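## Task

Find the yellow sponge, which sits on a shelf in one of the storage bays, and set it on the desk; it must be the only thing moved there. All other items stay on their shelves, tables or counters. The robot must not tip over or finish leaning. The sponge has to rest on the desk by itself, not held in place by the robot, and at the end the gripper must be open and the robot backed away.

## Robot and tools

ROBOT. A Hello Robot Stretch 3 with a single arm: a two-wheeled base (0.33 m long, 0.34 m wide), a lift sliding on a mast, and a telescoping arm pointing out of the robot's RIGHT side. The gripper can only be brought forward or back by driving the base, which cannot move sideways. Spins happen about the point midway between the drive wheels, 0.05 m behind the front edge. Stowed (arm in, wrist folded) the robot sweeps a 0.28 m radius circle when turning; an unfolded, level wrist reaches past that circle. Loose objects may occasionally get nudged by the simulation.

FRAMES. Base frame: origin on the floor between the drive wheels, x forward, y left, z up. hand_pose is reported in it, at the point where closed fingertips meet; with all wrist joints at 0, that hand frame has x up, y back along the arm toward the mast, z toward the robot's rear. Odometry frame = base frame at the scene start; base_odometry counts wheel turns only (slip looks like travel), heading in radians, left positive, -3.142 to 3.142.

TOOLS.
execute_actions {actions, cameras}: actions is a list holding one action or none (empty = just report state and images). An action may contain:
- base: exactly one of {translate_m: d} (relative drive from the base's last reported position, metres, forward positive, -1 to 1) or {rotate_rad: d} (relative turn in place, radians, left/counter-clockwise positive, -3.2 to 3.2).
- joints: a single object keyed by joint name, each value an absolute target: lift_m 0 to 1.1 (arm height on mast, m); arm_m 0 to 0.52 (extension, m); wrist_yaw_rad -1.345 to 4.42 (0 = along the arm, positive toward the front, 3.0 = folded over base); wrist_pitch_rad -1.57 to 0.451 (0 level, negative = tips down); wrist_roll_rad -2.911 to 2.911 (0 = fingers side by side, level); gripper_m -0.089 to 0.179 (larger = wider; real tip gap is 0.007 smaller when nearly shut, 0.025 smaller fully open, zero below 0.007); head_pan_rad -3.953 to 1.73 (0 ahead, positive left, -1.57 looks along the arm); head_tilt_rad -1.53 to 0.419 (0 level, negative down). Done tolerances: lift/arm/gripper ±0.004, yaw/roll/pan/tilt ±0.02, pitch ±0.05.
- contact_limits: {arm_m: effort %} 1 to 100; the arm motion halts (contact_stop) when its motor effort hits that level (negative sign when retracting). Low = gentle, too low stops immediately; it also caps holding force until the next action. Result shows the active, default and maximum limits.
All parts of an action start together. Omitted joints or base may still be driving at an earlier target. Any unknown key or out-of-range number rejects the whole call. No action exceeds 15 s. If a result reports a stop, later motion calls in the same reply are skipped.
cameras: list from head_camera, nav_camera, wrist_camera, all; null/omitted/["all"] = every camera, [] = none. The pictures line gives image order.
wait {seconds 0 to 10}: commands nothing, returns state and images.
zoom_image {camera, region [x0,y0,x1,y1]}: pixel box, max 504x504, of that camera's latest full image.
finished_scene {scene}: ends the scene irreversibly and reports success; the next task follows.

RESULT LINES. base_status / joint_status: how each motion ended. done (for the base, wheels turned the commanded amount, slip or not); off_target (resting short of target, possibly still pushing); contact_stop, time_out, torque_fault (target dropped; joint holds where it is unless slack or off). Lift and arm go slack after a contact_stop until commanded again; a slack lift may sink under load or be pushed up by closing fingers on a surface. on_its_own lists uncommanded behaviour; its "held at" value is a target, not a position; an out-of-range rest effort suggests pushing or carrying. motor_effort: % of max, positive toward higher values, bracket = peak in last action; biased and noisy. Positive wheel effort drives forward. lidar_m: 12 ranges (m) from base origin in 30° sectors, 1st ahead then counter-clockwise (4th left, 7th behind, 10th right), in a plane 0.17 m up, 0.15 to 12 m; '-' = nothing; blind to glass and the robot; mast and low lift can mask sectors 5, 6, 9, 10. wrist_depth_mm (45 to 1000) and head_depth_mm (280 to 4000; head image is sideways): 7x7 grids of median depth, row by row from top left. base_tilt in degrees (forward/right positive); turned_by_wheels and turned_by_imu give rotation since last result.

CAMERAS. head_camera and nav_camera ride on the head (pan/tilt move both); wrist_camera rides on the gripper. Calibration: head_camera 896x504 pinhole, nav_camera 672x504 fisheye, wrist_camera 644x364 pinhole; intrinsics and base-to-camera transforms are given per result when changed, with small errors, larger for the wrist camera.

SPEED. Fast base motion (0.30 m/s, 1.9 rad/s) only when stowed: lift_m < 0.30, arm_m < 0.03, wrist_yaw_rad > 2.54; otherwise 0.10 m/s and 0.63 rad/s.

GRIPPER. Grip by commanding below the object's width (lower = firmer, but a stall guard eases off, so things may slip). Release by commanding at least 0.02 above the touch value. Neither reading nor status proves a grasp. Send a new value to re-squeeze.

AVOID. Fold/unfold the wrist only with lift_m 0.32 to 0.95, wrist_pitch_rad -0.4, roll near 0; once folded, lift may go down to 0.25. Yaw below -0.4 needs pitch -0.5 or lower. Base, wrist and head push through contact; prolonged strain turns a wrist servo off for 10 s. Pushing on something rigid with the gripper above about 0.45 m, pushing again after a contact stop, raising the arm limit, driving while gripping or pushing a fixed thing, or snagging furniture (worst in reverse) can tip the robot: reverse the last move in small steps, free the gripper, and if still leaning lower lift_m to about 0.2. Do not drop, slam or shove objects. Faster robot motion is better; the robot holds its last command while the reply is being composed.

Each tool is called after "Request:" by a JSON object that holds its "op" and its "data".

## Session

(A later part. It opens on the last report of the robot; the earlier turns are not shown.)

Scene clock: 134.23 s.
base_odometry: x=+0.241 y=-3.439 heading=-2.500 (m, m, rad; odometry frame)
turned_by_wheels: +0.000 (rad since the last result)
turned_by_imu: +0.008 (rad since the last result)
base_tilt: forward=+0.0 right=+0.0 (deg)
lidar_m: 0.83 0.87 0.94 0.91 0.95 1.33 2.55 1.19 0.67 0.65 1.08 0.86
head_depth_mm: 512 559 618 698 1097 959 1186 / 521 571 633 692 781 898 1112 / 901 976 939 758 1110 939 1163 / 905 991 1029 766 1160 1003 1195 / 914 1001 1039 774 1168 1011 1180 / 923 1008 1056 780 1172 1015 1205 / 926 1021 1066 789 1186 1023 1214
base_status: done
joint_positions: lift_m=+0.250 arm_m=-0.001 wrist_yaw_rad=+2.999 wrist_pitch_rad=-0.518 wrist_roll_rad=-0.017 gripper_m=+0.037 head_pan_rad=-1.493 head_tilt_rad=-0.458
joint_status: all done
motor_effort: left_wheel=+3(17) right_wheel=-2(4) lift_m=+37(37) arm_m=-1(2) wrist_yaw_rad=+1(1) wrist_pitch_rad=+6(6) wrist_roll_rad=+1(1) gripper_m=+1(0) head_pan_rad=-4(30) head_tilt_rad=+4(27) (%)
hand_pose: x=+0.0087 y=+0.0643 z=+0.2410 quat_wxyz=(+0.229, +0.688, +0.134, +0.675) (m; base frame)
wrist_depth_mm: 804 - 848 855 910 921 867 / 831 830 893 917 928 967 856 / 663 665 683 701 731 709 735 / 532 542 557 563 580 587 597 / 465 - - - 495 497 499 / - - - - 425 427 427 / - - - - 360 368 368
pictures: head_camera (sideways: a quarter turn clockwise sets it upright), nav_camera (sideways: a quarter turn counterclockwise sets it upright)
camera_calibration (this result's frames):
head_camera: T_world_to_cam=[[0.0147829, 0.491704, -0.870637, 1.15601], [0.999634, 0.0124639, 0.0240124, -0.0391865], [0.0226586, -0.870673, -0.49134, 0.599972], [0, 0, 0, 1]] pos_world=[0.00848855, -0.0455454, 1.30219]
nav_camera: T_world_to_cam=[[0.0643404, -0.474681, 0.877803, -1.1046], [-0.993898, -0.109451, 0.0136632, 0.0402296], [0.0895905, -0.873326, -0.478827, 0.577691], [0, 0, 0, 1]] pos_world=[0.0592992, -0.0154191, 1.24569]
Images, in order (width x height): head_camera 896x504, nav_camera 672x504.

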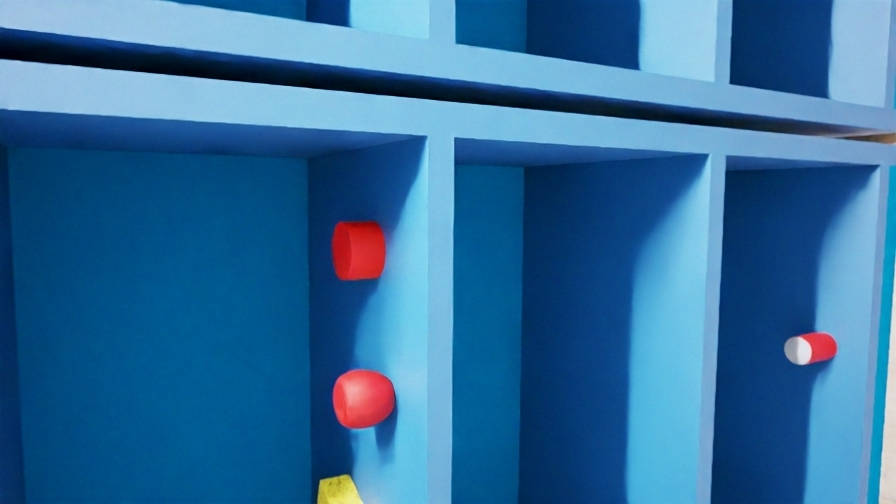

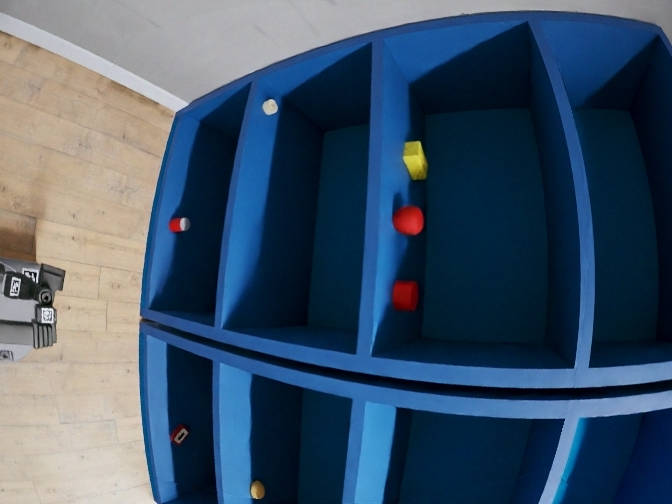

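Request:
{"op": "execute_actions", "data": {"actions": [{"joints":{"lift_m":0.9,"wrist_pitch_rad":-0.4,"gripper_m":0.179}}], "cameras": []}}

Request:
{"op": "execute_actions", "data": {"actions": [{"joints":{"wrist_yaw_rad":0}}], "cameras": []}}

Request:
{"op": "execute_actions", "data": {"actions": [{"base":{"translate_m":0.385},"joints":{"wrist_pitch_rad":-0.15,"lift_m":0.96,"head_tilt_rad":-0.6}}], "cameras": []}}

Request:
{"op": "execute_actions", "data": {"actions": [{"joints":{"arm_m":0.25}}], "cameras": ["wrist_camera","head_camera"]}}

Scene clock: 152.60 s.
base_odometry: x=+0.241 y=-3.439 heading=-2.500 (m, m, rad; odometry frame)
turned_by_wheels: +0.000 (rad since the last result)
turned_by_imu: +0.002 (rad since the last result)
base_tilt: forward=+0.0 right=+0.0 (deg)
lidar_m: 0.83 0.87 0.93 0.91 0.95 1.33 2.55 1.20 0.67 0.65 1.07 0.86
head_depth_mm: 511 559 618 699 1098 957 - / 521 570 632 691 781 897 1009 / 901 973 937 757 1112 938 1172 / 906 992 1026 764 1161 1006 - / 915 1002 1040 774 1168 1008 1187 / 923 1011 1056 780 1178 1018 1206 / 929 1018 1063 788 1190 1021 1215
base_status: not commanded
joint_positions: lift_m=+0.900 arm_m=-0.001 wrist_yaw_rad=+2.999 wrist_pitch_rad=-0.418 wrist_roll_rad=-0.017 gripper_m=+0.179 head_pan_rad=-1.493 head_tilt_rad=-0.458
joint_status: all done
motor_effort: left_wheel=+2(2) right_wheel=-2(2) lift_m=+49(51) arm_m=-1(1) wrist_yaw_rad=+2(1) wrist_pitch_rad=+7(8) wrist_roll_rad=+1(1) gripper_m=+0(100) head_pan_rad=-3(4) head_tilt_rad=+4(5) (%)
hand_pose: x=+0.0106 y=+0.0779 z=+0.9125 quat_wxyz=(+0.195, +0.694, +0.099, +0.686) (m; base frame)
wrist_depth_mm: 789 - 852 841 878 876 857 / 869 - 905 933 977 978 839 / 943 948 - - - - 837 / - - - - - - 866 / - - - - - - 843 / - - - - - - 827 / - - - - - - 842
pictures: none
No camera images: the call's "cameras" was empty. Leave "cameras" out to get every camera's image.

Scene clock: 155.10 s.
base_odometry: x=+0.241 y=-3.439 heading=-2.500 (m, m, rad; odometry frame)
turned_by_wheels: +0.000 (rad since the last result)
turned_by_imu: +0.000 (rad since the last result)
base_tilt: forward=+0.0 right=+0.0 (deg)
lidar_m: 0.83 0.87 0.93 0.91 0.95 1.33 2.55 1.19 0.67 0.65 1.08 0.86
head_depth_mm: 512 560 619 699 1099 961 - / 522 570 632 692 781 878 - / 901 973 939 760 1112 970 - / 908 994 1025 764 1163 1001 1184 / 913 1002 1040 772 1167 1010 1181 / 921 1008 1054 780 1173 1013 1209 / 927 1022 1065 789 1183 1020 1217
base_status: not commanded
joint_positions: lift_m=+0.900 arm_m=-0.001 wrist_yaw_rad=+0.002 wrist_pitch_rad=-0.418 wrist_roll_rad=-0.017 gripper_m=+0.179 head_pan_rad=-1.493 head_tilt_rad=-0.458
joint_status: all done
motor_effort: left_wheel=+2(2) right_wheel=-2(2) lift_m=+48(48) arm_m=-1(1) wrist_yaw_rad=-2(4) wrist_pitch_rad=+7(7) wrist_roll_rad=+1(1) gripper_m=+0(0) head_pan_rad=-3(4) head_tilt_rad=+4(4) (%)
hand_pose: x=-0.0211 y=-0.3686 z=+0.9125 quat_wxyz=(+0.698, +0.149, -0.685, -0.145) (m; base frame)
wrist_depth_mm: 792 367 366 365 358 362 357 / 884 861 841 834 393 817 805 / 893 950 907 890 438 908 910 / 796 827 863 835 556 903 947 / 652 682 682 679 658 757 698 / 842 - - 638 629 639 627 / 927 935 946 912 964 993 996
pictures: none
No camera images: the call's "cameras" was empty. Leave "cameras" out to get every camera's image.

Scene clock: 159.90 s.
base_odometry: x=-0.067 y=-3.669 heading=-2.500 (m, m, rad; odometry frame)
turned_by_wheels: +0.000 (rad since the last result)
turned_by_imu: +0.003 (rad since the last result)
base_tilt: forward=+0.1 right=+0.0 (deg)
lidar_m: 0.45 0.47 0.65 0.90 0.94 1.31 2.11 1.53 0.80 1.12 0.62 0.46
head_depth_mm: 900 970 705 1250 - - - / 906 982 704 1265 - - - / 912 987 741 1270 - - - / 920 996 750 1267 1037 1320 1187 / 925 1007 754 1290 1041 1329 1188 / 932 1009 761 1194 1076 1283 1196 / 880 887 767 911 971 1051 1062
base_status: done
joint_positions: lift_m=+0.960 arm_m=-0.001 wrist_yaw_rad=+0.002 wrist_pitch_rad=-0.170 wrist_roll_rad=-0.017 gripper_m=+0.179 head_pan_rad=-1.493 head_tilt_rad=-0.592
joint_status: all done
motor_effort: left_wheel=+2(10) right_wheel=-1(2) lift_m=+48(50) arm_m=-1(2) wrist_yaw_rad=-2(2) wrist_pitch_rad=+8(9) wrist_roll_rad=+1(1) gripper_m=+1(0) head_pan_rad=-4(4) head_tilt_rad=-4(15) (%)
hand_pose: x=-0.0211 y=-0.3927 z=+1.0314 quat_wxyz=(+0.711, +0.061, -0.698, -0.059) (m; base frame)
wrist_depth_mm: 447 646 785 770 771 748 514 / 444 648 816 812 806 787 508 / 441 560 595 598 528 605 503 / 459 579 918 433 459 429 440 / 486 761 1000 - 969 816 497 / 484 781 857 889 894 859 490 / 539 642 715 703 729 693 535
pictures: none
No camera images: the call's "cameras" was empty. Leave "cameras" out to get every camera's image.

Scene clock: 162.97 s.
base_odometry: x=-0.067 y=-3.669 heading=-2.500 (m, m, rad; odometry frame)
turned_by_wheels: +0.000 (rad since the last result)
turned_by_imu: +0.001 (rad since the last result)
base_tilt: forward=+0.0 right=+0.0 (deg)
lidar_m: 0.45 0.47 0.65 0.89 0.94 1.31 2.11 1.54 0.80 1.12 0.62 0.46
head_depth_mm: 899 980 - 1217 1019 1309 1178 / 903 994 - 1218 1027 1314 1184 / 911 994 - 1227 1032 1321 1189 / 919 994 791 1269 1034 1323 1190 / 926 1004 755 1279 1038 1324 1193 / 937 1012 761 1197 1080 1282 1201 / 878 889 767 913 971 1053 1062
base_status: not commanded
joint_positions: lift_m=+0.960 arm_m=+0.250 wrist_yaw_rad=+0.001 wrist_pitch_rad=-0.170 wrist_roll_rad=-0.017 gripper_m=+0.179 head_pan_rad=-1.493 head_tilt_rad=-0.593
joint_status: all done
motor_effort: left_wheel=+2(2) right_wheel=-1(2) lift_m=+48(48) arm_m=+4(8) wrist_yaw_rad=-1(1) wrist_pitch_rad=+8(8) wrist_roll_rad=+1(1) gripper_m=+0(0) head_pan_rad=-4(4) head_tilt_rad=-3(3) (%)
hand_pose: x=-0.0213 y=-0.6431 z=+1.0314 quat_wxyz=(+0.711, +0.061, -0.698, -0.060) (m; base frame)
wrist_depth_mm: 439 557 559 558 537 551 520 / 439 593 583 577 574 567 519 / 432 549 584 600 594 587 511 / 326 328 342 353 338 247 323 / 231 238 241 249 256 260 268 / - 203 202 200 200 198 203 / 476 640 689 686 680 669 429
pictures: head_camera (sideways: a quarter turn clockwise sets it upright), wrist_camera
camera_calibration (this result's frames):
head_camera: T_world_to_cam=[[0.0062162, 0.60368, -0.797203, 1.06031], [0.999842, 0.00954111, 0.0150213, -0.0274789], [0.0166742, -0.79717, -0.603525, 0.745965], [0, 0, 0, 1]] pos_world=[0.0084451, -0.0451647, 1.2959]
wrist_camera: T_world_to_cam=[[-0.997298, 0.0228644, 0.069808, -0.0861938], [-0.0575249, 0.347898, -0.935766, 1.21583], [-0.0456818, -0.937254, -0.345643, -0.0766977], [0, 0, 0, 1]] pos_world=[-0.0195239, -0.492901, 1.11724]
Images, in order (width x height): head_camera 896x504, wrist_camera 644x364.

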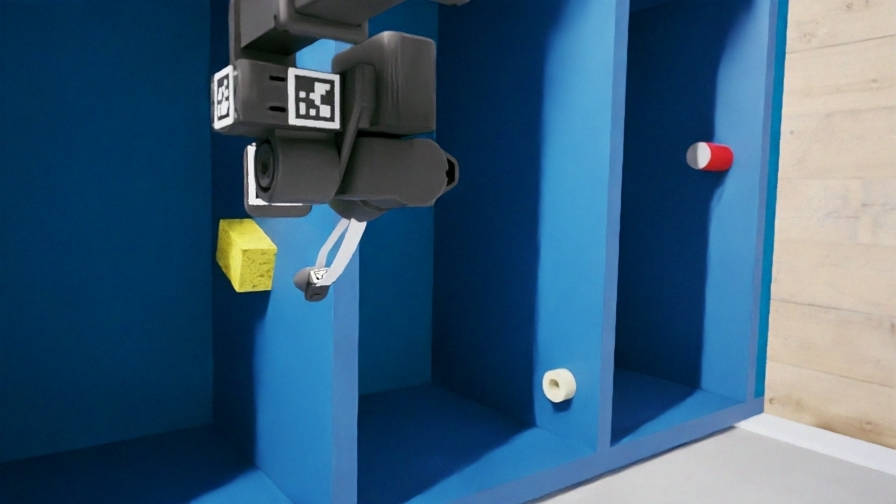

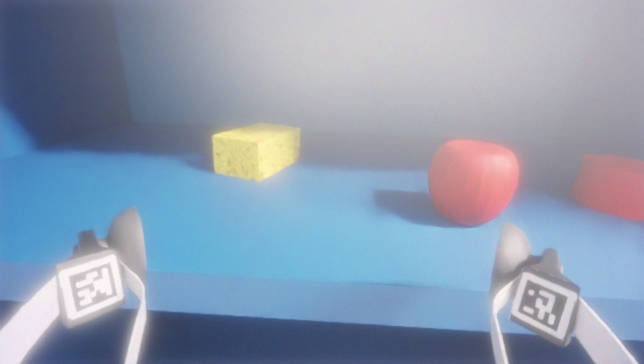

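Request:
{"op": "execute_actions", "data": {"actions": [{"base":{"translate_m":0.065},"joints":{"lift_m":0.95,"gripper_m":0.15}}], "cameras": []}}

Request:
{"op": "execute_actions", "data": {"actions": [{"joints":{"arm_m":0.4}}], "cameras": ["wrist_camera","head_camera"]}}

Scene clock: 172.30 s.
base_odometry: x=-0.119 y=-3.708 heading=-2.499 (m, m, rad; odometry frame)
turned_by_wheels: +0.000 (rad since the last result)
turned_by_imu: +0.001 (rad since the last result)
base_tilt: forward=+0.1 right=+0.0 (deg)
lidar_m: 0.38 0.40 0.56 0.89 0.94 1.31 2.11 1.54 0.84 1.12 0.53 0.39
head_depth_mm: 900 983 - 1218 1022 1307 1179 / 907 994 - 1179 1028 1306 1184 / 913 990 - 1181 1034 1318 1186 / 921 1002 791 1266 1032 1321 1193 / 927 1006 755 1277 1040 1327 1192 / 921 991 759 1038 1011 1159 1146 / 729 738 723 803 881 895 907
base_status: done
joint_positions: lift_m=+0.950 arm_m=+0.250 wrist_yaw_rad=+0.001 wrist_pitch_rad=-0.170 wrist_roll_rad=-0.017 gripper_m=+0.150 head_pan_rad=-1.493 head_tilt_rad=-0.593
joint_status: all done
motor_effort: left_wheel=+2(9) right_wheel=-1(3) lift_m=+36(42) arm_m=+4(4) wrist_yaw_rad=-1(1) wrist_pitch_rad=+8(8) wrist_roll_rad=+1(1) gripper_m=-1(98) head_pan_rad=-4(4) head_tilt_rad=-3(3) (%)
hand_pose: x=-0.0213 y=-0.6431 z=+1.0218 quat_wxyz=(+0.711, +0.061, -0.698, -0.060) (m; base frame)
wrist_depth_mm: 374 517 556 553 545 546 536 / 371 531 586 587 575 567 566 / 371 472 559 424 594 600 557 / 297 308 318 329 343 273 311 / 214 230 224 230 234 253 248 / 207 - 202 198 199 - 196 / 371 573 683 701 701 700 515
pictures: none
No camera images: the call's "cameras" was empty. Leave "cameras" out to get every camera's image.

Scene clock: 174.67 s.
base_odometry: x=-0.119 y=-3.708 heading=-2.499 (m, m, rad; odometry frame)
turned_by_wheels: +0.000 (rad since the last result)
turned_by_imu: +0.000 (rad since the last result)
base_tilt: forward=+0.1 right=+0.0 (deg)
lidar_m: 0.38 0.40 0.56 0.89 0.94 1.31 2.12 1.54 0.84 1.12 0.53 0.39
head_depth_mm: 901 984 - 1226 1021 1302 1174 / 908 976 689 1238 1025 1310 1187 / 915 991 1018 1252 1030 1318 1186 / 921 996 728 1272 1032 1316 1185 / 927 1003 753 1289 1036 1328 1189 / 920 991 761 1040 1010 1156 1141 / 729 739 724 803 884 895 905
base_status: not commanded
joint_positions: lift_m=+0.950 arm_m=+0.400 wrist_yaw_rad=+0.001 wrist_pitch_rad=-0.170 wrist_roll_rad=-0.017 gripper_m=+0.150 head_pan_rad=-1.493 head_tilt_rad=-0.593
joint_status: all done
motor_effort: left_wheel=+3(2) right_wheel=-1(1) lift_m=+37(36) arm_m=+4(1) wrist_yaw_rad=+0(0) wrist_pitch_rad=+8(8) wrist_roll_rad=+1(1) gripper_m=+0(0) head_pan_rad=-4(4) head_tilt_rad=-4(3) (%)
hand_pose: x=-0.0213 y=-0.7931 z=+1.0218 quat_wxyz=(+0.711, +0.061, -0.698, -0.060) (m; base frame)
wrist_depth_mm: 370 426 424 414 407 408 409 / 370 450 446 443 433 430 425 / 367 472 467 469 457 454 450 / 297 306 285 223 337 348 368 / 214 231 214 207 236 256 248 / 173 - 172 175 180 - 185 / - 137 140 142 145 142 150
pictures: head_camera (sideways: a quarter turn clockwise sets it upright), wrist_camera
camera_calibration (this result's frames):
head_camera: T_world_to_cam=[[0.0062179, 0.60369, -0.797195, 1.0603], [0.999842, 0.00953674, 0.0150204, -0.0274778], [0.0166703, -0.797162, -0.603535, 0.745979], [0, 0, 0, 1]] pos_world=[0.0084449, -0.0451646, 1.2959]
wrist_camera: T_world_to_cam=[[-0.997298, 0.0229029, 0.0698062, -0.0820699], [-0.0575135, 0.347824, -0.935794, 1.25901], [-0.0457126, -0.93728, -0.345567, -0.220704], [0, 0, 0, 1]] pos_world=[-0.0195271, -0.642894, 1.10763]
Images, in order (width x height): head_camera 896x504, wrist_camera 644x364.

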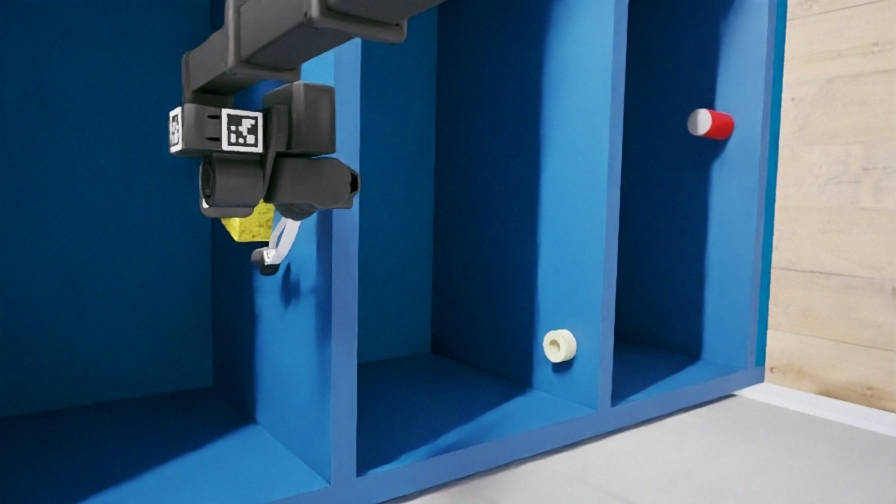

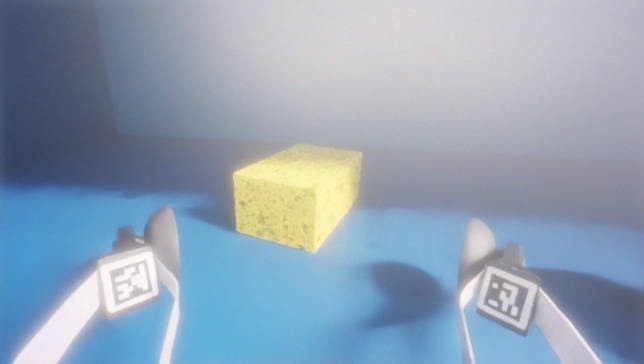

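Request:
{"op": "execute_actions", "data": {"actions": [{"joints":{"arm_m":0.49,"lift_m":0.942}}], "cameras": ["wrist_camera"]}}

Request:
{"op": "execute_actions", "data": {"actions": [{"joints":{"gripper_m":0.02}}], "cameras": []}}

Request:
{"op": "execute_actions", "data": {"actions": [{"joints":{"lift_m":0.97}}], "cameras": ["wrist_camera"]}}

Scene clock: 181.27 s.
base_odometry: x=-0.119 y=-3.708 heading=-2.499 (m, m, rad; odometry frame)
turned_by_wheels: +0.000 (rad since the last result)
turned_by_imu: +0.001 (rad since the last result)
base_tilt: forward=+0.0 right=+0.0 (deg)
lidar_m: 0.38 0.40 0.56 0.89 0.93 1.31 2.11 1.54 0.84 1.12 0.52 0.39
head_depth_mm: 901 976 - 1218 1025 1307 1179 / 909 966 697 1243 1026 1304 1180 / 913 986 697 1255 1031 1320 1186 / 921 999 745 1269 1039 1318 1193 / 926 1006 754 1282 1037 1325 1191 / 921 992 759 1042 1013 1158 1149 / 729 737 723 804 886 896 905
base_status: not commanded
joint_positions: lift_m=+0.942 arm_m=+0.490 wrist_yaw_rad=+0.001 wrist_pitch_rad=-0.168 wrist_roll_rad=-0.017 gripper_m=+0.150 head_pan_rad=-1.493 head_tilt_rad=-0.593
joint_status: all done
motor_effort: left_wheel=+3(2) right_wheel=-1(1) lift_m=+36(35) arm_m=+4(6) wrist_yaw_rad=-2(0) wrist_pitch_rad=+7(8) wrist_roll_rad=+1(1) gripper_m=+0(0) head_pan_rad=-5(4) head_tilt_rad=-3(3) (%)
hand_pose: x=-0.0213 y=-0.8832 z=+1.0143 quat_wxyz=(+0.711, +0.060, -0.698, -0.059) (m; base frame)
wrist_depth_mm: 348 345 344 340 336 331 327 / 359 363 363 359 349 347 347 / 362 384 386 379 372 372 364 / 278 287 296 181 320 334 347 / 200 214 122 133 218 239 232 / 162 - 119 114 167 - 174 / - 129 125 123 135 133 139
pictures: wrist_camera
camera_calibration (this result's frames):
wrist_camera: T_world_to_cam=[[-0.997298, 0.0230441, 0.0697551, -0.0793064], [-0.0575106, 0.3459, -0.936507, 1.28238], [-0.0457093, -0.937988, -0.34364, -0.310336], [0, 0, 0, 1]] pos_world=[-0.0195271, -0.732839, 1.09984]
Images, in order (width x height): wrist_camera 644x364.

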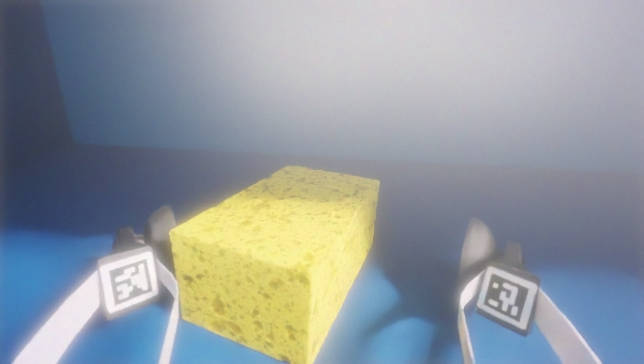

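Scene clock: 183.07 s.
base_odometry: x=-0.119 y=-3.708 heading=-2.499 (m, m, rad; odometry frame)
turned_by_wheels: +0.000 (rad since the last result)
turned_by_imu: +0.000 (rad since the last result)
base_tilt: forward=+0.0 right=+0.0 (deg)
lidar_m: 0.38 0.40 0.56 0.89 0.93 1.31 2.12 1.54 0.84 1.12 0.53 0.39
head_depth_mm: 898 973 - 1221 1022 1302 1180 / 908 966 697 1242 1029 1311 1183 / 915 988 699 1256 1030 1314 1187 / 920 995 745 1262 1034 1318 1188 / 929 1005 754 1283 1040 1326 1192 / 921 989 760 1038 1014 1157 1148 / 728 737 723 803 881 897 904
base_status: not commanded
joint_positions: lift_m=+0.942 arm_m=+0.490 wrist_yaw_rad=+0.001 wrist_pitch_rad=-0.163 wrist_roll_rad=-0.017 gripper_m=+0.021 head_pan_rad=-1.493 head_tilt_rad=-0.593
joint_status: all done
motor_effort: left_wheel=+2(2) right_wheel=-1(1) lift_m=+36(36) arm_m=+4(4) wrist_yaw_rad=-2(1) wrist_pitch_rad=+5(7) wrist_roll_rad=+1(1) gripper_m=-27(100) head_pan_rad=-4(4) head_tilt_rad=-3(3) (%)
hand_pose: x=-0.0213 y=-0.8836 z=+1.0155 quat_wxyz=(+0.711, +0.059, -0.698, -0.057) (m; base frame)
wrist_depth_mm: 344 344 340 338 334 332 330 / 362 363 363 356 354 347 349 / 371 387 381 375 373 368 364 / 286 291 302 184 322 337 355 / 202 206 142 127 210 228 234 / 157 160 134 125 121 173 176 / 128 129 131 129 134 139 140
pictures: none
No camera images: the call's "cameras" was empty. Leave "cameras" out to get every camera's image.

Scene clock: 184.10 s.
base_odometry: x=-0.119 y=-3.708 heading=-2.499 (m, m, rad; odometry frame)
turned_by_wheels: +0.000 (rad since the last result)
turned_by_imu: +0.000 (rad since the last result)
base_tilt: forward=+0.0 right=+0.0 (deg)
lidar_m: 0.38 0.40 0.56 0.89 0.94 1.31 2.11 1.54 0.84 1.12 0.53 0.39
head_depth_mm: 901 970 692 1225 1020 1303 1179 / 905 - 735 1246 1026 1315 1185 / 917 - 701 1252 1029 1319 1189 / 919 1000 748 1265 1035 1326 1186 / 926 1006 754 1279 1040 1326 1196 / 919 991 761 1043 1010 1157 1145 / 729 738 724 803 881 896 902
base_status: not commanded
joint_positions: lift_m=+0.970 arm_m=+0.490 wrist_yaw_rad=+0.001 wrist_pitch_rad=-0.168 wrist_roll_rad=-0.017 gripper_m=+0.025 head_pan_rad=-1.493 head_tilt_rad=-0.593
joint_status: all done
motor_effort: left_wheel=+2(2) right_wheel=-1(1) lift_m=+49(52) arm_m=+4(4) wrist_yaw_rad=-1(1) wrist_pitch_rad=+7(7) wrist_roll_rad=+1(1) gripper_m=-26(28) head_pan_rad=-4(4) head_tilt_rad=-3(3) (%)
hand_pose: x=-0.0213 y=-0.8833 z=+1.0420 quat_wxyz=(+0.711, +0.060, -0.698, -0.059) (m; base frame)
wrist_depth_mm: 342 345 341 335 334 332 329 / 361 366 359 355 354 350 346 / 374 389 386 376 375 372 365 / 342 357 376 186 385 378 385 / 248 254 143 127 254 281 290 / 194 198 134 125 121 214 218 / 159 161 163 155 166 172 173
pictures: wrist_camera
camera_calibration (this result's frames):
wrist_camera: T_world_to_cam=[[-0.997298, 0.0230514, 0.069754, -0.0812252], [-0.0575133, 0.345773, -0.936554, 1.3082], [-0.0457079, -0.938035, -0.343513, -0.301042], [0, 0, 0, 1]] pos_world=[-0.0195268, -0.732856, 1.12746]
Images, in order (width x height): wrist_camera 644x364.

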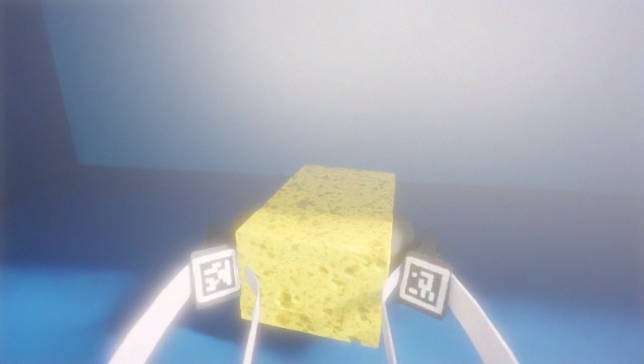

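Request:
{"op": "execute_actions", "data": {"actions": [{"joints":{"arm_m":0}}], "cameras": []}}

Request:
{"op": "execute_actions", "data": {"actions": [{"base":{"translate_m":-1.0},"joints":{"head_pan_rad":1.5,"head_tilt_rad":-0.8}}], "cameras": []}}

Request:
{"op": "execute_actions", "data": {"actions": [{"base":{"translate_m":-0.6}}], "cameras": ["nav_camera","head_camera"]}}

Scene clock: 197.00 s.
base_odometry: x=-0.119 y=-3.708 heading=-2.499 (m, m, rad; odometry frame)
turned_by_wheels: +0.000 (rad since the last result)
turned_by_imu: +0.001 (rad since the last result)
base_tilt: forward=+0.0 right=+0.0 (deg)
lidar_m: 0.38 0.40 0.56 0.89 0.93 1.31 2.12 1.54 0.84 1.12 0.53 0.39
head_depth_mm: 902 972 694 1239 - - - / 909 982 736 1244 - - - / 915 990 702 420 - - 1150 / 923 994 747 1268 1038 1322 1194 / 927 1008 756 1273 1040 1326 1197 / 920 993 760 1039 1012 1153 1149 / 730 738 725 802 884 892 905
base_status: not commanded
joint_positions: lift_m=+0.970 arm_m=+0.000 wrist_yaw_rad=+0.001 wrist_pitch_rad=-0.169 wrist_roll_rad=-0.017 gripper_m=+0.028 head_pan_rad=-1.493 head_tilt_rad=-0.593
joint_status: all done
on_its_own: gripper_m is held at +0.027, not at your +0.020, by its stall guard, which is not easing now
motor_effort: left_wheel=+2(2) right_wheel=-1(1) lift_m=+49(49) arm_m=-4(2) wrist_yaw_rad=-1(1) wrist_pitch_rad=+7(7) wrist_roll_rad=+1(1) gripper_m=-24(24) head_pan_rad=-4(4) head_tilt_rad=-3(3) (%)
hand_pose: x=-0.0213 y=-0.3938 z=+1.0418 quat_wxyz=(+0.711, +0.061, -0.698, -0.059) (m; base frame)
wrist_depth_mm: 382 527 790 770 771 770 586 / 406 534 840 820 796 814 579 / 422 514 649 694 624 712 570 / 449 462 444 185 441 461 431 / 449 576 142 127 938 885 563 / 452 541 134 125 120 841 555 / 460 567 703 675 730 720 545
pictures: none
No camera images: the call's "cameras" was empty. Leave "cameras" out to get every camera's image.

Scene clock: 208.00 s.
base_odometry: x=+0.682 y=-3.109 heading=-2.499 (m, m, rad; odometry frame)
turned_by_wheels: +0.000 (rad since the last result)
turned_by_imu: -0.004 (rad since the last result)
base_tilt: forward=+0.0 right=+0.0 (deg)
lidar_m: 1.38 1.28 0.95 0.92 0.96 0.92 2.00 2.05 0.78 1.09 0.75 1.43
head_depth_mm: 804 937 1119 1390 1460 1262 1111 / 797 926 1100 1366 1461 1265 1114 / 788 917 1088 1344 1464 1270 1113 / 782 907 1071 1323 1465 1267 1113 / 776 896 1059 1309 1463 1273 1137 / 766 887 1046 1274 1472 1299 - / 761 876 1012 - - - 1105
base_status: done
joint_positions: lift_m=+0.970 arm_m=+0.000 wrist_yaw_rad=+0.001 wrist_pitch_rad=-0.169 wrist_roll_rad=-0.017 gripper_m=+0.028 head_pan_rad=+1.493 head_tilt_rad=-0.790
joint_status: all done
on_its_own: gripper_m is held at +0.027, not at your +0.020, by its stall guard, which is not easing now
motor_effort: left_wheel=+3(5) right_wheel=-2(5) lift_m=+49(49) arm_m=-4(4) wrist_yaw_rad=-1(1) wrist_pitch_rad=+7(7) wrist_roll_rad=+1(1) gripper_m=-25(25) head_pan_rad=+3(49) head_tilt_rad=-4(21) (%)
hand_pose: x=-0.0213 y=-0.3938 z=+1.0418 quat_wxyz=(+0.711, +0.061, -0.698, -0.059) (m; base frame)
wrist_depth_mm: 446 628 771 760 733 745 508 / 448 637 805 797 775 770 507 / 456 571 643 690 751 672 497 / 421 437 418 185 413 417 435 / 472 670 143 127 898 751 487 / 503 661 134 125 120 743 482 / 537 649 705 669 723 687 536
pictures: none
No camera images: the call's "cameras" was empty. Leave "cameras" out to get every camera's image.

Scene clock: 215.00 s.
base_odometry: x=+1.162 y=-2.750 heading=-2.499 (m, m, rad; odometry frame)
turned_by_wheels: +0.000 (rad since the last result)
turned_by_imu: -0.002 (rad since the last result)
base_tilt: forward=+0.1 right=+0.0 (deg)
lidar_m: 1.98 1.30 0.97 0.59 0.56 0.74 1.15 1.48 2.60 0.63 1.13 1.17
head_depth_mm: 819 951 1140 1412 1459 1261 1111 / 810 940 1122 1390 1466 1263 1110 / 801 931 1110 1363 1459 1265 1114 / 796 921 1092 1349 1472 1267 1118 / 786 908 1081 1320 1482 1248 1138 / 781 903 1065 1176 1021 1197 - / 773 889 1034 - - - 1104
base_status: done
joint_positions: lift_m=+0.970 arm_m=+0.000 wrist_yaw_rad=+0.001 wrist_pitch_rad=-0.169 wrist_roll_rad=-0.017 gripper_m=+0.028 head_pan_rad=+1.493 head_tilt_rad=-0.790
joint_status: not commanded
on_its_own: gripper_m is held at +0.027, not at your +0.020, by its stall guard, which is not easing now
motor_effort: left_wheel=+4(5) right_wheel=-2(6) lift_m=+49(49) arm_m=-3(4) wrist_yaw_rad=-1(0) wrist_pitch_rad=+7(7) wrist_roll_rad=+1(1) gripper_m=-24(24) head_pan_rad=+3(3) head_tilt_rad=-4(5) (%)
hand_pose: x=-0.0213 y=-0.3938 z=+1.0418 quat_wxyz=(+0.711, +0.061, -0.698, -0.059) (m; base frame)
wrist_depth_mm: 759 752 384 - - - - / 803 797 400 - - - - / 582 610 416 - - - - / 425 408 413 184 - - - / 956 947 143 127 - - - / 833 863 134 125 120 - - / 677 682 642 - - - -
pictures: head_camera (sideways: a quarter turn clockwise sets it upright), nav_camera (sideways: a quarter turn counterclockwise sets it upright)
camera_calibration (this result's frames):
head_camera: T_world_to_cam=[[-0.110921, -0.739655, -0.663782, 0.887137], [-0.989122, 0.147093, 0.00138, 0.00241529], [0.0966169, 0.656714, -0.747925, 0.933296], [0, 0, 0, 1]] pos_world=[0.0106188, 0.0429118, 1.2869]
nav_camera: T_world_to_cam=[[0.0303416, 0.738036, 0.674079, -0.838832], [0.999053, -0.0434377, 0.00258987, 0.0424924], [0.0311918, 0.673362, -0.738655, 0.916049], [0, 0, 0, 1]] pos_world=[-0.0455739, 0.00410168, 1.24197]
Images, in order (width x height): head_camera 896x504, nav_camera 672x504.

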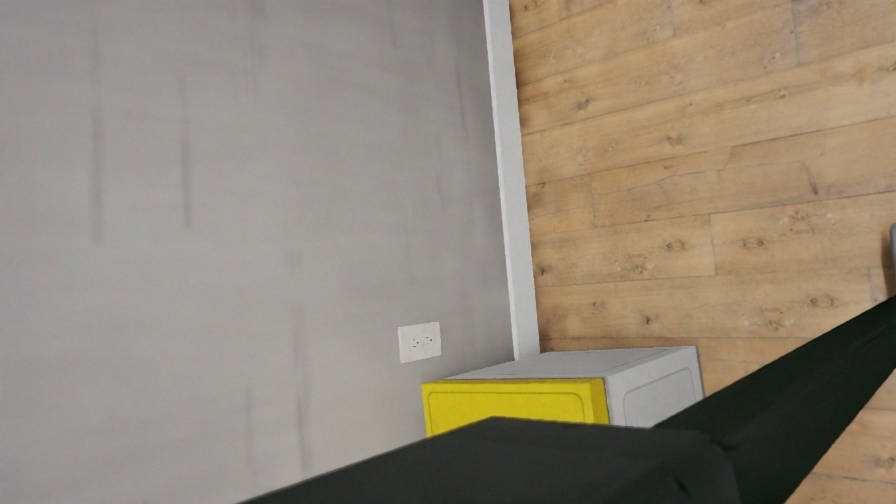

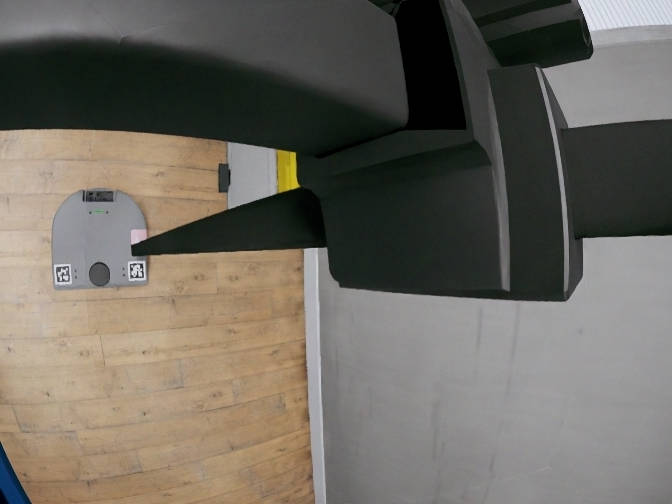

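Request:
{"op": "execute_actions", "data": {"actions": [{"joints":{"head_pan_rad":-3.5,"head_tilt_rad":-0.7}}], "cameras": ["nav_camera","head_camera"]}}

Scene clock: 221.73 s.
base_odometry: x=+1.162 y=-2.750 heading=-2.499 (m, m, rad; odometry frame)
turned_by_wheels: +0.000 (rad since the last result)
turned_by_imu: +0.001 (rad since the last result)
base_tilt: forward=+0.0 right=+0.0 (deg)
lidar_m: 1.98 1.30 0.97 0.59 0.56 0.74 1.15 1.48 2.60 0.63 1.12 1.17
head_depth_mm: 1222 - - - - - - / 1424 - - - - 1257 1138 / 1629 - - - - - 1134 / 1477 1407 - - - - 1139 / 1492 1089 - - - - 1122 / 1455 1093 - - - - 1103 / 1407 1038 1774 1807 - - -
base_status: not commanded
joint_positions: lift_m=+0.970 arm_m=+0.000 wrist_yaw_rad=+0.001 wrist_pitch_rad=-0.169 wrist_roll_rad=-0.017 gripper_m=+0.028 head_pan_rad=-3.493 head_tilt_rad=-0.705
joint_status: all done
on_its_own: gripper_m is held at +0.027, not at your +0.020, by its stall guard, which is not easing now
motor_effort: left_wheel=+4(3) right_wheel=-2(2) lift_m=+49(49) arm_m=-4(3) wrist_yaw_rad=-1(1) wrist_pitch_rad=+7(7) wrist_roll_rad=+1(1) gripper_m=-24(23) head_pan_rad=-5(51) head_tilt_rad=+2(13) (%)
hand_pose: x=-0.0213 y=-0.3938 z=+1.0418 quat_wxyz=(+0.711, +0.061, -0.698, -0.059) (m; base frame)
wrist_depth_mm: 741 767 384 - - - - / 792 793 390 - - - - / 590 608 411 - - - - / 421 407 422 185 - - - / 937 952 143 127 - - - / 825 851 135 125 120 - - / 682 674 652 - - - -
pictures: head_camera (sideways: a quarter turn clockwise sets it upright), nav_camera (sideways: a quarter turn counterclockwise sets it upright)
camera_calibration (this result's frames):
head_camera: T_world_to_cam=[[0.626823, -0.286135, -0.72472, 0.962049], [-0.408264, -0.912835, 0.00729161, -0.00882469], [-0.663636, 0.291307, -0.689005, 0.861306], [0, 0, 0, 1]] pos_world=[-0.0350438, 0.0163161, 1.29072]
nav_camera: T_world_to_cam=[[-0.646219, 0.207819, 0.734311, -0.913198], [0.311806, 0.95013, 0.00550256, 0.0428921], [-0.696547, 0.232519, -0.678791, 0.842631], [0, 0, 0, 1]] pos_world=[-0.0165684, -0.0469008, 1.24231]
Images, in order (width x height): head_camera 896x504, nav_camera 672x504.

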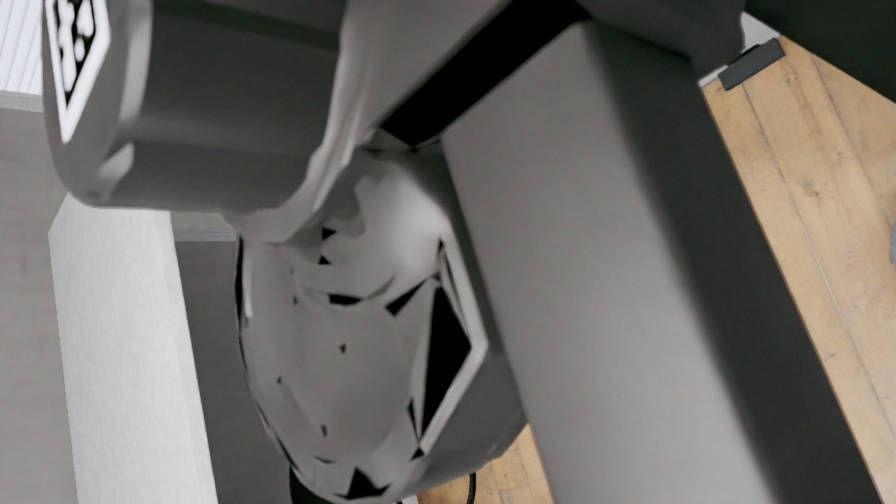

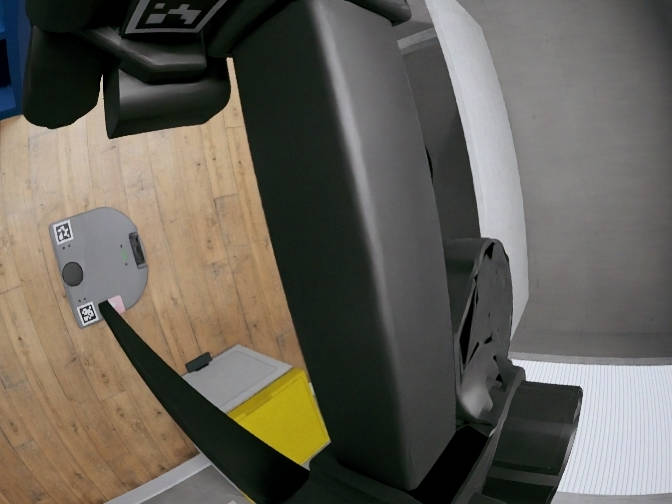

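Request:
{"op": "execute_actions", "data": {"actions": [{"base":{"translate_m":-0.4}}], "cameras": []}}

Request:
{"op": "execute_actions", "data": {"actions": [{"base":{"rotate_rad":-1.6},"joints":{"head_pan_rad":-1.57,"head_tilt_rad":-0.8}}], "cameras": []}}

Request:
{"op": "execute_actions", "data": {"actions": [{"base":{"translate_m":0.25}}], "cameras": ["nav_camera","head_camera"]}}

Scene clock: 236.10 s.
base_odometry: x=+1.482 y=-2.510 heading=-2.499 (m, m, rad; odometry frame)
turned_by_wheels: +0.000 (rad since the last result)
turned_by_imu: -0.001 (rad since the last result)
base_tilt: forward=+0.1 right=+0.0 (deg)
lidar_m: 2.38 1.32 0.55 0.53 0.54 1.11 0.75 0.96 2.01 2.06 0.80 1.52
head_depth_mm: 1234 - - - - - - / 1307 - - - - 1255 1142 / 1269 - - - - - 1137 / 1242 944 - - - - 1138 / 1197 925 - - - - 1118 / 1175 906 - - - - 1102 / 1130 912 725 1025 - - -
base_status: done
joint_positions: lift_m=+0.970 arm_m=+0.000 wrist_yaw_rad=+0.001 wrist_pitch_rad=-0.169 wrist_roll_rad=-0.017 gripper_m=+0.028 head_pan_rad=-3.493 head_tilt_rad=-0.705
joint_status: not commanded
on_its_own: gripper_m is held at +0.027, not at your +0.020, by its stall guard, which is not easing now
motor_effort: left_wheel=+4(6) right_wheel=-3(7) lift_m=+49(49) arm_m=-4(3) wrist_yaw_rad=+0(1) wrist_pitch_rad=+7(7) wrist_roll_rad=+1(1) gripper_m=-23(23) head_pan_rad=-3(4) head_tilt_rad=+3(3) (%)
hand_pose: x=-0.0213 y=-0.3938 z=+1.0418 quat_wxyz=(+0.711, +0.061, -0.698, -0.059) (m; base frame)
wrist_depth_mm: 582 - - - - - - / 584 - - - - - - / 595 - - - - - - / 608 877 - 185 - - - / 607 867 143 128 - - - / 617 830 134 125 120 - - / 617 834 - - - - -
pictures: none
No camera images: the call's "cameras" was empty. Leave "cameras" out to get every camera's image.

Scene clock: 239.57 s.
base_odometry: x=+1.482 y=-2.510 heading=+2.184 (m, m, rad; odometry frame)
turned_by_wheels: -1.600 (rad since the last result)
turned_by_imu: -1.573 (rad since the last result)
base_tilt: forward=+0.1 right=+0.0 (deg)
lidar_m: 2.06 0.80 1.51 2.38 1.35 0.56 0.53 0.54 1.11 0.75 0.96 1.95
head_depth_mm: 1011 712 1121 - - - 1110 / 1013 716 1636 - - 1221 1112 / 1022 717 - - - 1219 1113 / 1028 723 409 - 1404 1261 1116 / 1036 725 1136 1662 1472 1275 1122 / 1041 730 1204 1710 1480 1278 1120 / 1052 734 1621 1765 1479 1276 1123
base_status: done
joint_positions: lift_m=+0.970 arm_m=+0.000 wrist_yaw_rad=+0.001 wrist_pitch_rad=-0.169 wrist_roll_rad=-0.017 gripper_m=+0.028 head_pan_rad=-1.577 head_tilt_rad=-0.790
joint_status: all done
on_its_own: gripper_m is held at +0.027, not at your +0.020, by its stall guard, which is not easing now
motor_effort: left_wheel=+4(11) right_wheel=-3(8) lift_m=+49(49) arm_m=-4(4) wrist_yaw_rad=-1(1) wrist_pitch_rad=+7(7) wrist_roll_rad=+1(1) gripper_m=-25(25) head_pan_rad=+4(50) head_tilt_rad=-4(12) (%)
hand_pose: x=-0.0213 y=-0.3938 z=+1.0418 quat_wxyz=(+0.711, +0.061, -0.698, -0.059) (m; base frame)
wrist_depth_mm: - - - - - - - / - - - - - - - / 731 799 853 881 960 - 939 / 460 473 487 185 519 537 561 / 840 - 143 127 394 426 429 / - - 134 125 120 - - / - - - 719 - - -
pictures: none
No camera images: the call's "cameras" was empty. Leave "cameras" out to get every camera's image.

Scene clock: 243.03 s.
base_odometry: x=+1.338 y=-2.306 heading=+2.184 (m, m, rad; odometry frame)
turned_by_wheels: +0.000 (rad since the last result)
turned_by_imu: +0.002 (rad since the last result)
base_tilt: forward=+0.1 right=+0.0 (deg)
lidar_m: 2.06 0.74 0.63 1.44 1.70 0.82 0.78 1.24 0.78 0.79 1.01 1.96
head_depth_mm: 1013 713 1117 - - - 1110 / 1021 716 1163 - - 1217 1113 / 1022 718 - - - 1222 1114 / 1030 723 409 - 1466 1259 1120 / 1036 725 1644 1760 1476 1273 1117 / 1044 731 1613 1755 1476 1275 1120 / 1054 733 1127 1635 1479 1280 1121
base_status: done
joint_positions: lift_m=+0.970 arm_m=+0.000 wrist_yaw_rad=+0.001 wrist_pitch_rad=-0.169 wrist_roll_rad=-0.017 gripper_m=+0.028 head_pan_rad=-1.577 head_tilt_rad=-0.790
joint_status: not commanded
on_its_own: gripper_m is held at +0.027, not at your +0.020, by its stall guard, which is not easing now
motor_effort: left_wheel=+4(12) right_wheel=-3(4) lift_m=+49(49) arm_m=-4(3) wrist_yaw_rad=-2(1) wrist_pitch_rad=+7(7) wrist_roll_rad=+1(1) gripper_m=-23(26) head_pan_rad=+4(4) head_tilt_rad=-5(5) (%)
hand_pose: x=-0.0213 y=-0.3938 z=+1.0418 quat_wxyz=(+0.711, +0.061, -0.698, -0.059) (m; base frame)
wrist_depth_mm: - - - - - - - / - - - - - - - / - 782 844 901 963 - - / 455 468 489 184 512 541 568 / - 796 142 128 387 422 407 / - - 134 125 120 - 936 / - - - - - - -
pictures: head_camera (sideways: a quarter turn clockwise sets it upright), nav_camera (sideways: a quarter turn counterclockwise sets it upright)
camera_calibration (this result's frames):
head_camera: T_world_to_cam=[[0.0576463, 0.74575, -0.663727, 0.886038], [0.997118, -0.0758533, 0.00137492, -0.00969419], [-0.0493206, -0.661894, -0.747973, 0.934249], [0, 0, 0, 1]] pos_world=[0.00466715, -0.0431242, 1.28689]
nav_camera: T_world_to_cam=[[0.0226098, -0.738363, 0.674025, -0.838715], [-0.999598, -0.0282473, 0.00258735, 0.0546874], [0.017129, -0.673812, -0.738704, 0.916199], [0, 0, 0, 1]] pos_world=[0.0579351, -0.000384792, 1.24197]
Images, in order (width x height): head_camera 896x504, nav_camera 672x504.

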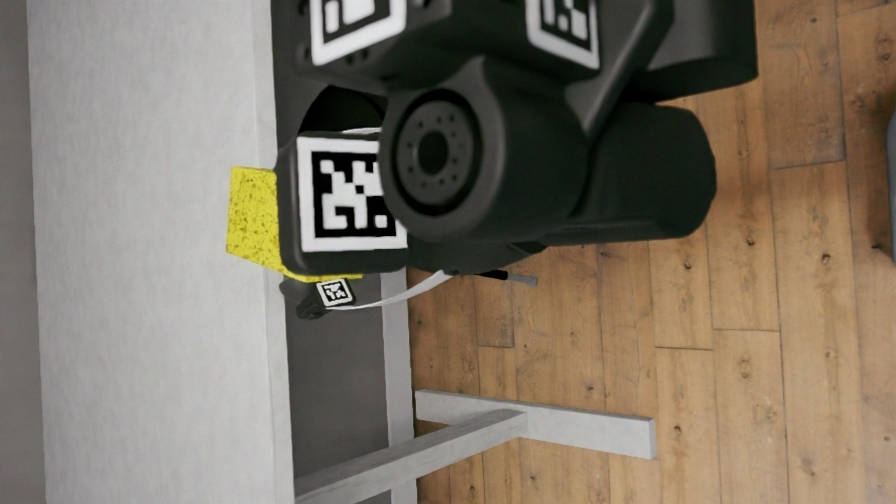

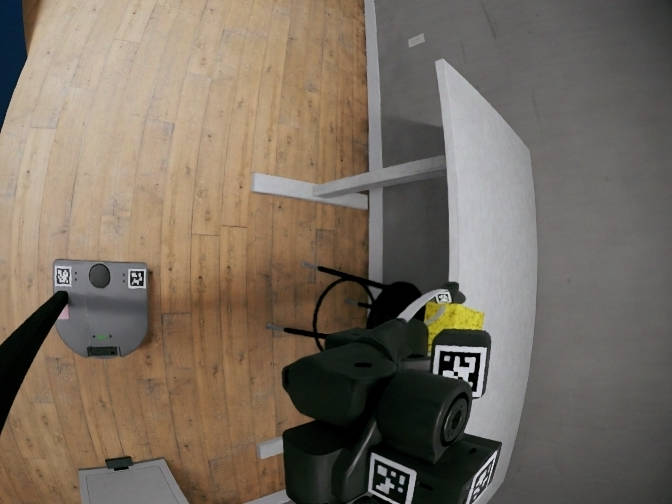

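Request:
{"op": "execute_actions", "data": {"actions": [{"joints":{"arm_m":0.36,"lift_m":1.0}}], "cameras": ["wrist_camera"]}}

Scene clock: 254.80 s.
base_odometry: x=+1.338 y=-2.306 heading=+2.184 (m, m, rad; odometry frame)
turned_by_wheels: +0.000 (rad since the last result)
turned_by_imu: +0.001 (rad since the last result)
base_tilt: forward=+0.1 right=+0.0 (deg)
lidar_m: 2.06 0.74 0.63 1.45 1.70 0.82 0.78 1.24 0.78 0.79 1.01 1.96
head_depth_mm: - 681 1692 1726 1457 1261 1108 / 957 713 1162 1641 1463 1267 1110 / - 703 1162 1613 1435 1265 1114 / - 691 1238 1660 1459 1272 1115 / 1037 725 1646 1761 1476 1273 1118 / 1042 728 1626 1749 1471 1271 1121 / 1053 733 1124 1637 1481 1281 1123
base_status: not commanded
joint_positions: lift_m=+1.000 arm_m=+0.360 wrist_yaw_rad=+0.001 wrist_pitch_rad=-0.169 wrist_roll_rad=-0.017 gripper_m=+0.028 head_pan_rad=-1.577 head_tilt_rad=-0.790
joint_status: all done
on_its_own: gripper_m is held at +0.027, not at your +0.020, by its stall guard, which is not easing now
motor_effort: left_wheel=+3(4) right_wheel=-3(3) lift_m=+49(50) arm_m=+4(1) wrist_yaw_rad=+0(2) wrist_pitch_rad=+8(8) wrist_roll_rad=+1(1) gripper_m=-25(24) head_pan_rad=+4(4) head_tilt_rad=-5(5) (%)
hand_pose: x=-0.0213 y=-0.7532 z=+1.0716 quat_wxyz=(+0.711, +0.061, -0.698, -0.059) (m; base frame)
wrist_depth_mm: 701 693 696 692 691 690 695 / 743 725 719 725 735 721 756 / 782 745 764 762 788 776 768 / 526 545 561 186 607 622 642 / 376 387 143 127 379 427 439 / 293 300 134 125 120 322 331 / 239 244 247 233 251 262 264
pictures: wrist_camera
camera_calibration (this result's frames):
wrist_camera: T_world_to_cam=[[-0.997292, 0.0231827, 0.0697895, -0.0862882], [-0.0574325, 0.347181, -0.936038, 1.29147], [-0.0459295, -0.937512, -0.34491, -0.166941], [0, 0, 0, 1]] pos_world=[-0.0195499, -0.602882, 1.1573]
Images, in order (width x height): wrist_camera 644x364.

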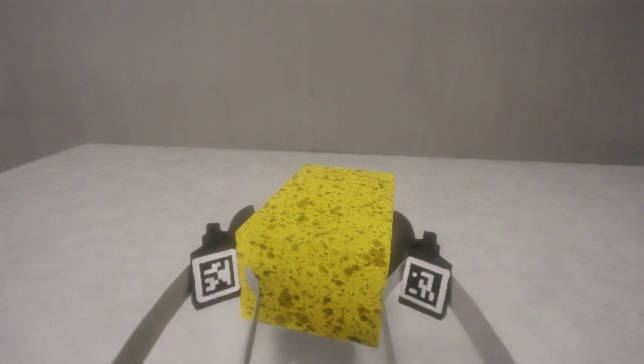

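Request:
{"op": "execute_actions", "data": {"actions": [{"joints":{"lift_m":0.903}}], "cameras": ["wrist_camera"]}}

Scene clock: 261.77 s.
base_odometry: x=+1.338 y=-2.306 heading=+2.184 (m, m, rad; odometry frame)
turned_by_wheels: +0.000 (rad since the last result)
turned_by_imu: +0.001 (rad since the last result)
base_tilt: forward=+0.0 right=+0.0 (deg)
lidar_m: 2.06 0.74 0.63 1.44 1.70 0.82 0.77 1.24 0.78 0.79 1.01 1.96
head_depth_mm: 1008 742 - - 1431 1262 1109 / 1079 - 1166 1645 1458 1267 1114 / 1089 - 1166 1610 1434 1269 1115 / 1029 - 1235 1651 1466 1271 1118 / 1036 725 1635 1759 1470 1272 1120 / 1044 729 1628 1755 1468 1273 1123 / 1053 734 1121 1635 1477 1280 1121
base_status: not commanded
joint_positions: lift_m=+0.903 arm_m=+0.360 wrist_yaw_rad=+0.001 wrist_pitch_rad=-0.169 wrist_roll_rad=-0.017 gripper_m=+0.028 head_pan_rad=-1.577 head_tilt_rad=-0.790
joint_status: all done
on_its_own: gripper_m is held at +0.027, not at your +0.020, by its stall guard, which is not easing now
motor_effort: left_wheel=+4(4) right_wheel=-3(3) lift_m=+36(42) arm_m=+4(4) wrist_yaw_rad=-2(1) wrist_pitch_rad=+8(8) wrist_roll_rad=+1(1) gripper_m=-24(25) head_pan_rad=+4(4) head_tilt_rad=-5(5) (%)
hand_pose: x=-0.0213 y=-0.7532 z=+0.9750 quat_wxyz=(+0.711, +0.061, -0.698, -0.059) (m; base frame)
wrist_depth_mm: 682 692 687 711 708 692 694 / 722 736 737 750 732 745 722 / 463 485 516 555 586 639 684 / 282 291 300 185 324 335 352 / 201 206 143 128 205 228 236 / 158 160 134 125 120 173 177 / 130 130 132 130 135 138 141
pictures: wrist_camera
camera_calibration (this result's frames):
wrist_camera: T_world_to_cam=[[-0.997292, 0.0231841, 0.0697892, -0.0795449], [-0.0574317, 0.347181, -0.936038, 1.20104], [-0.0459307, -0.937511, -0.34491, -0.200264], [0, 0, 0, 1]] pos_world=[-0.0195501, -0.602883, 1.0607]
Images, in order (width x height): wrist_camera 644x364.

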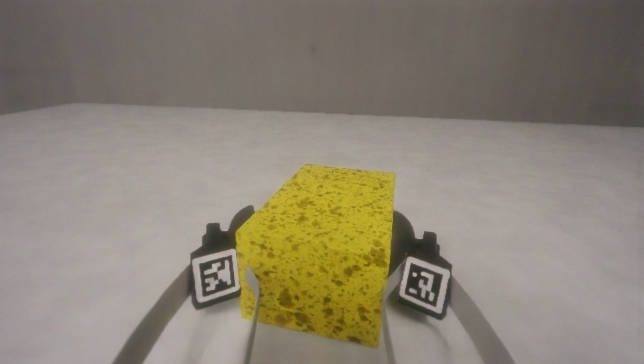

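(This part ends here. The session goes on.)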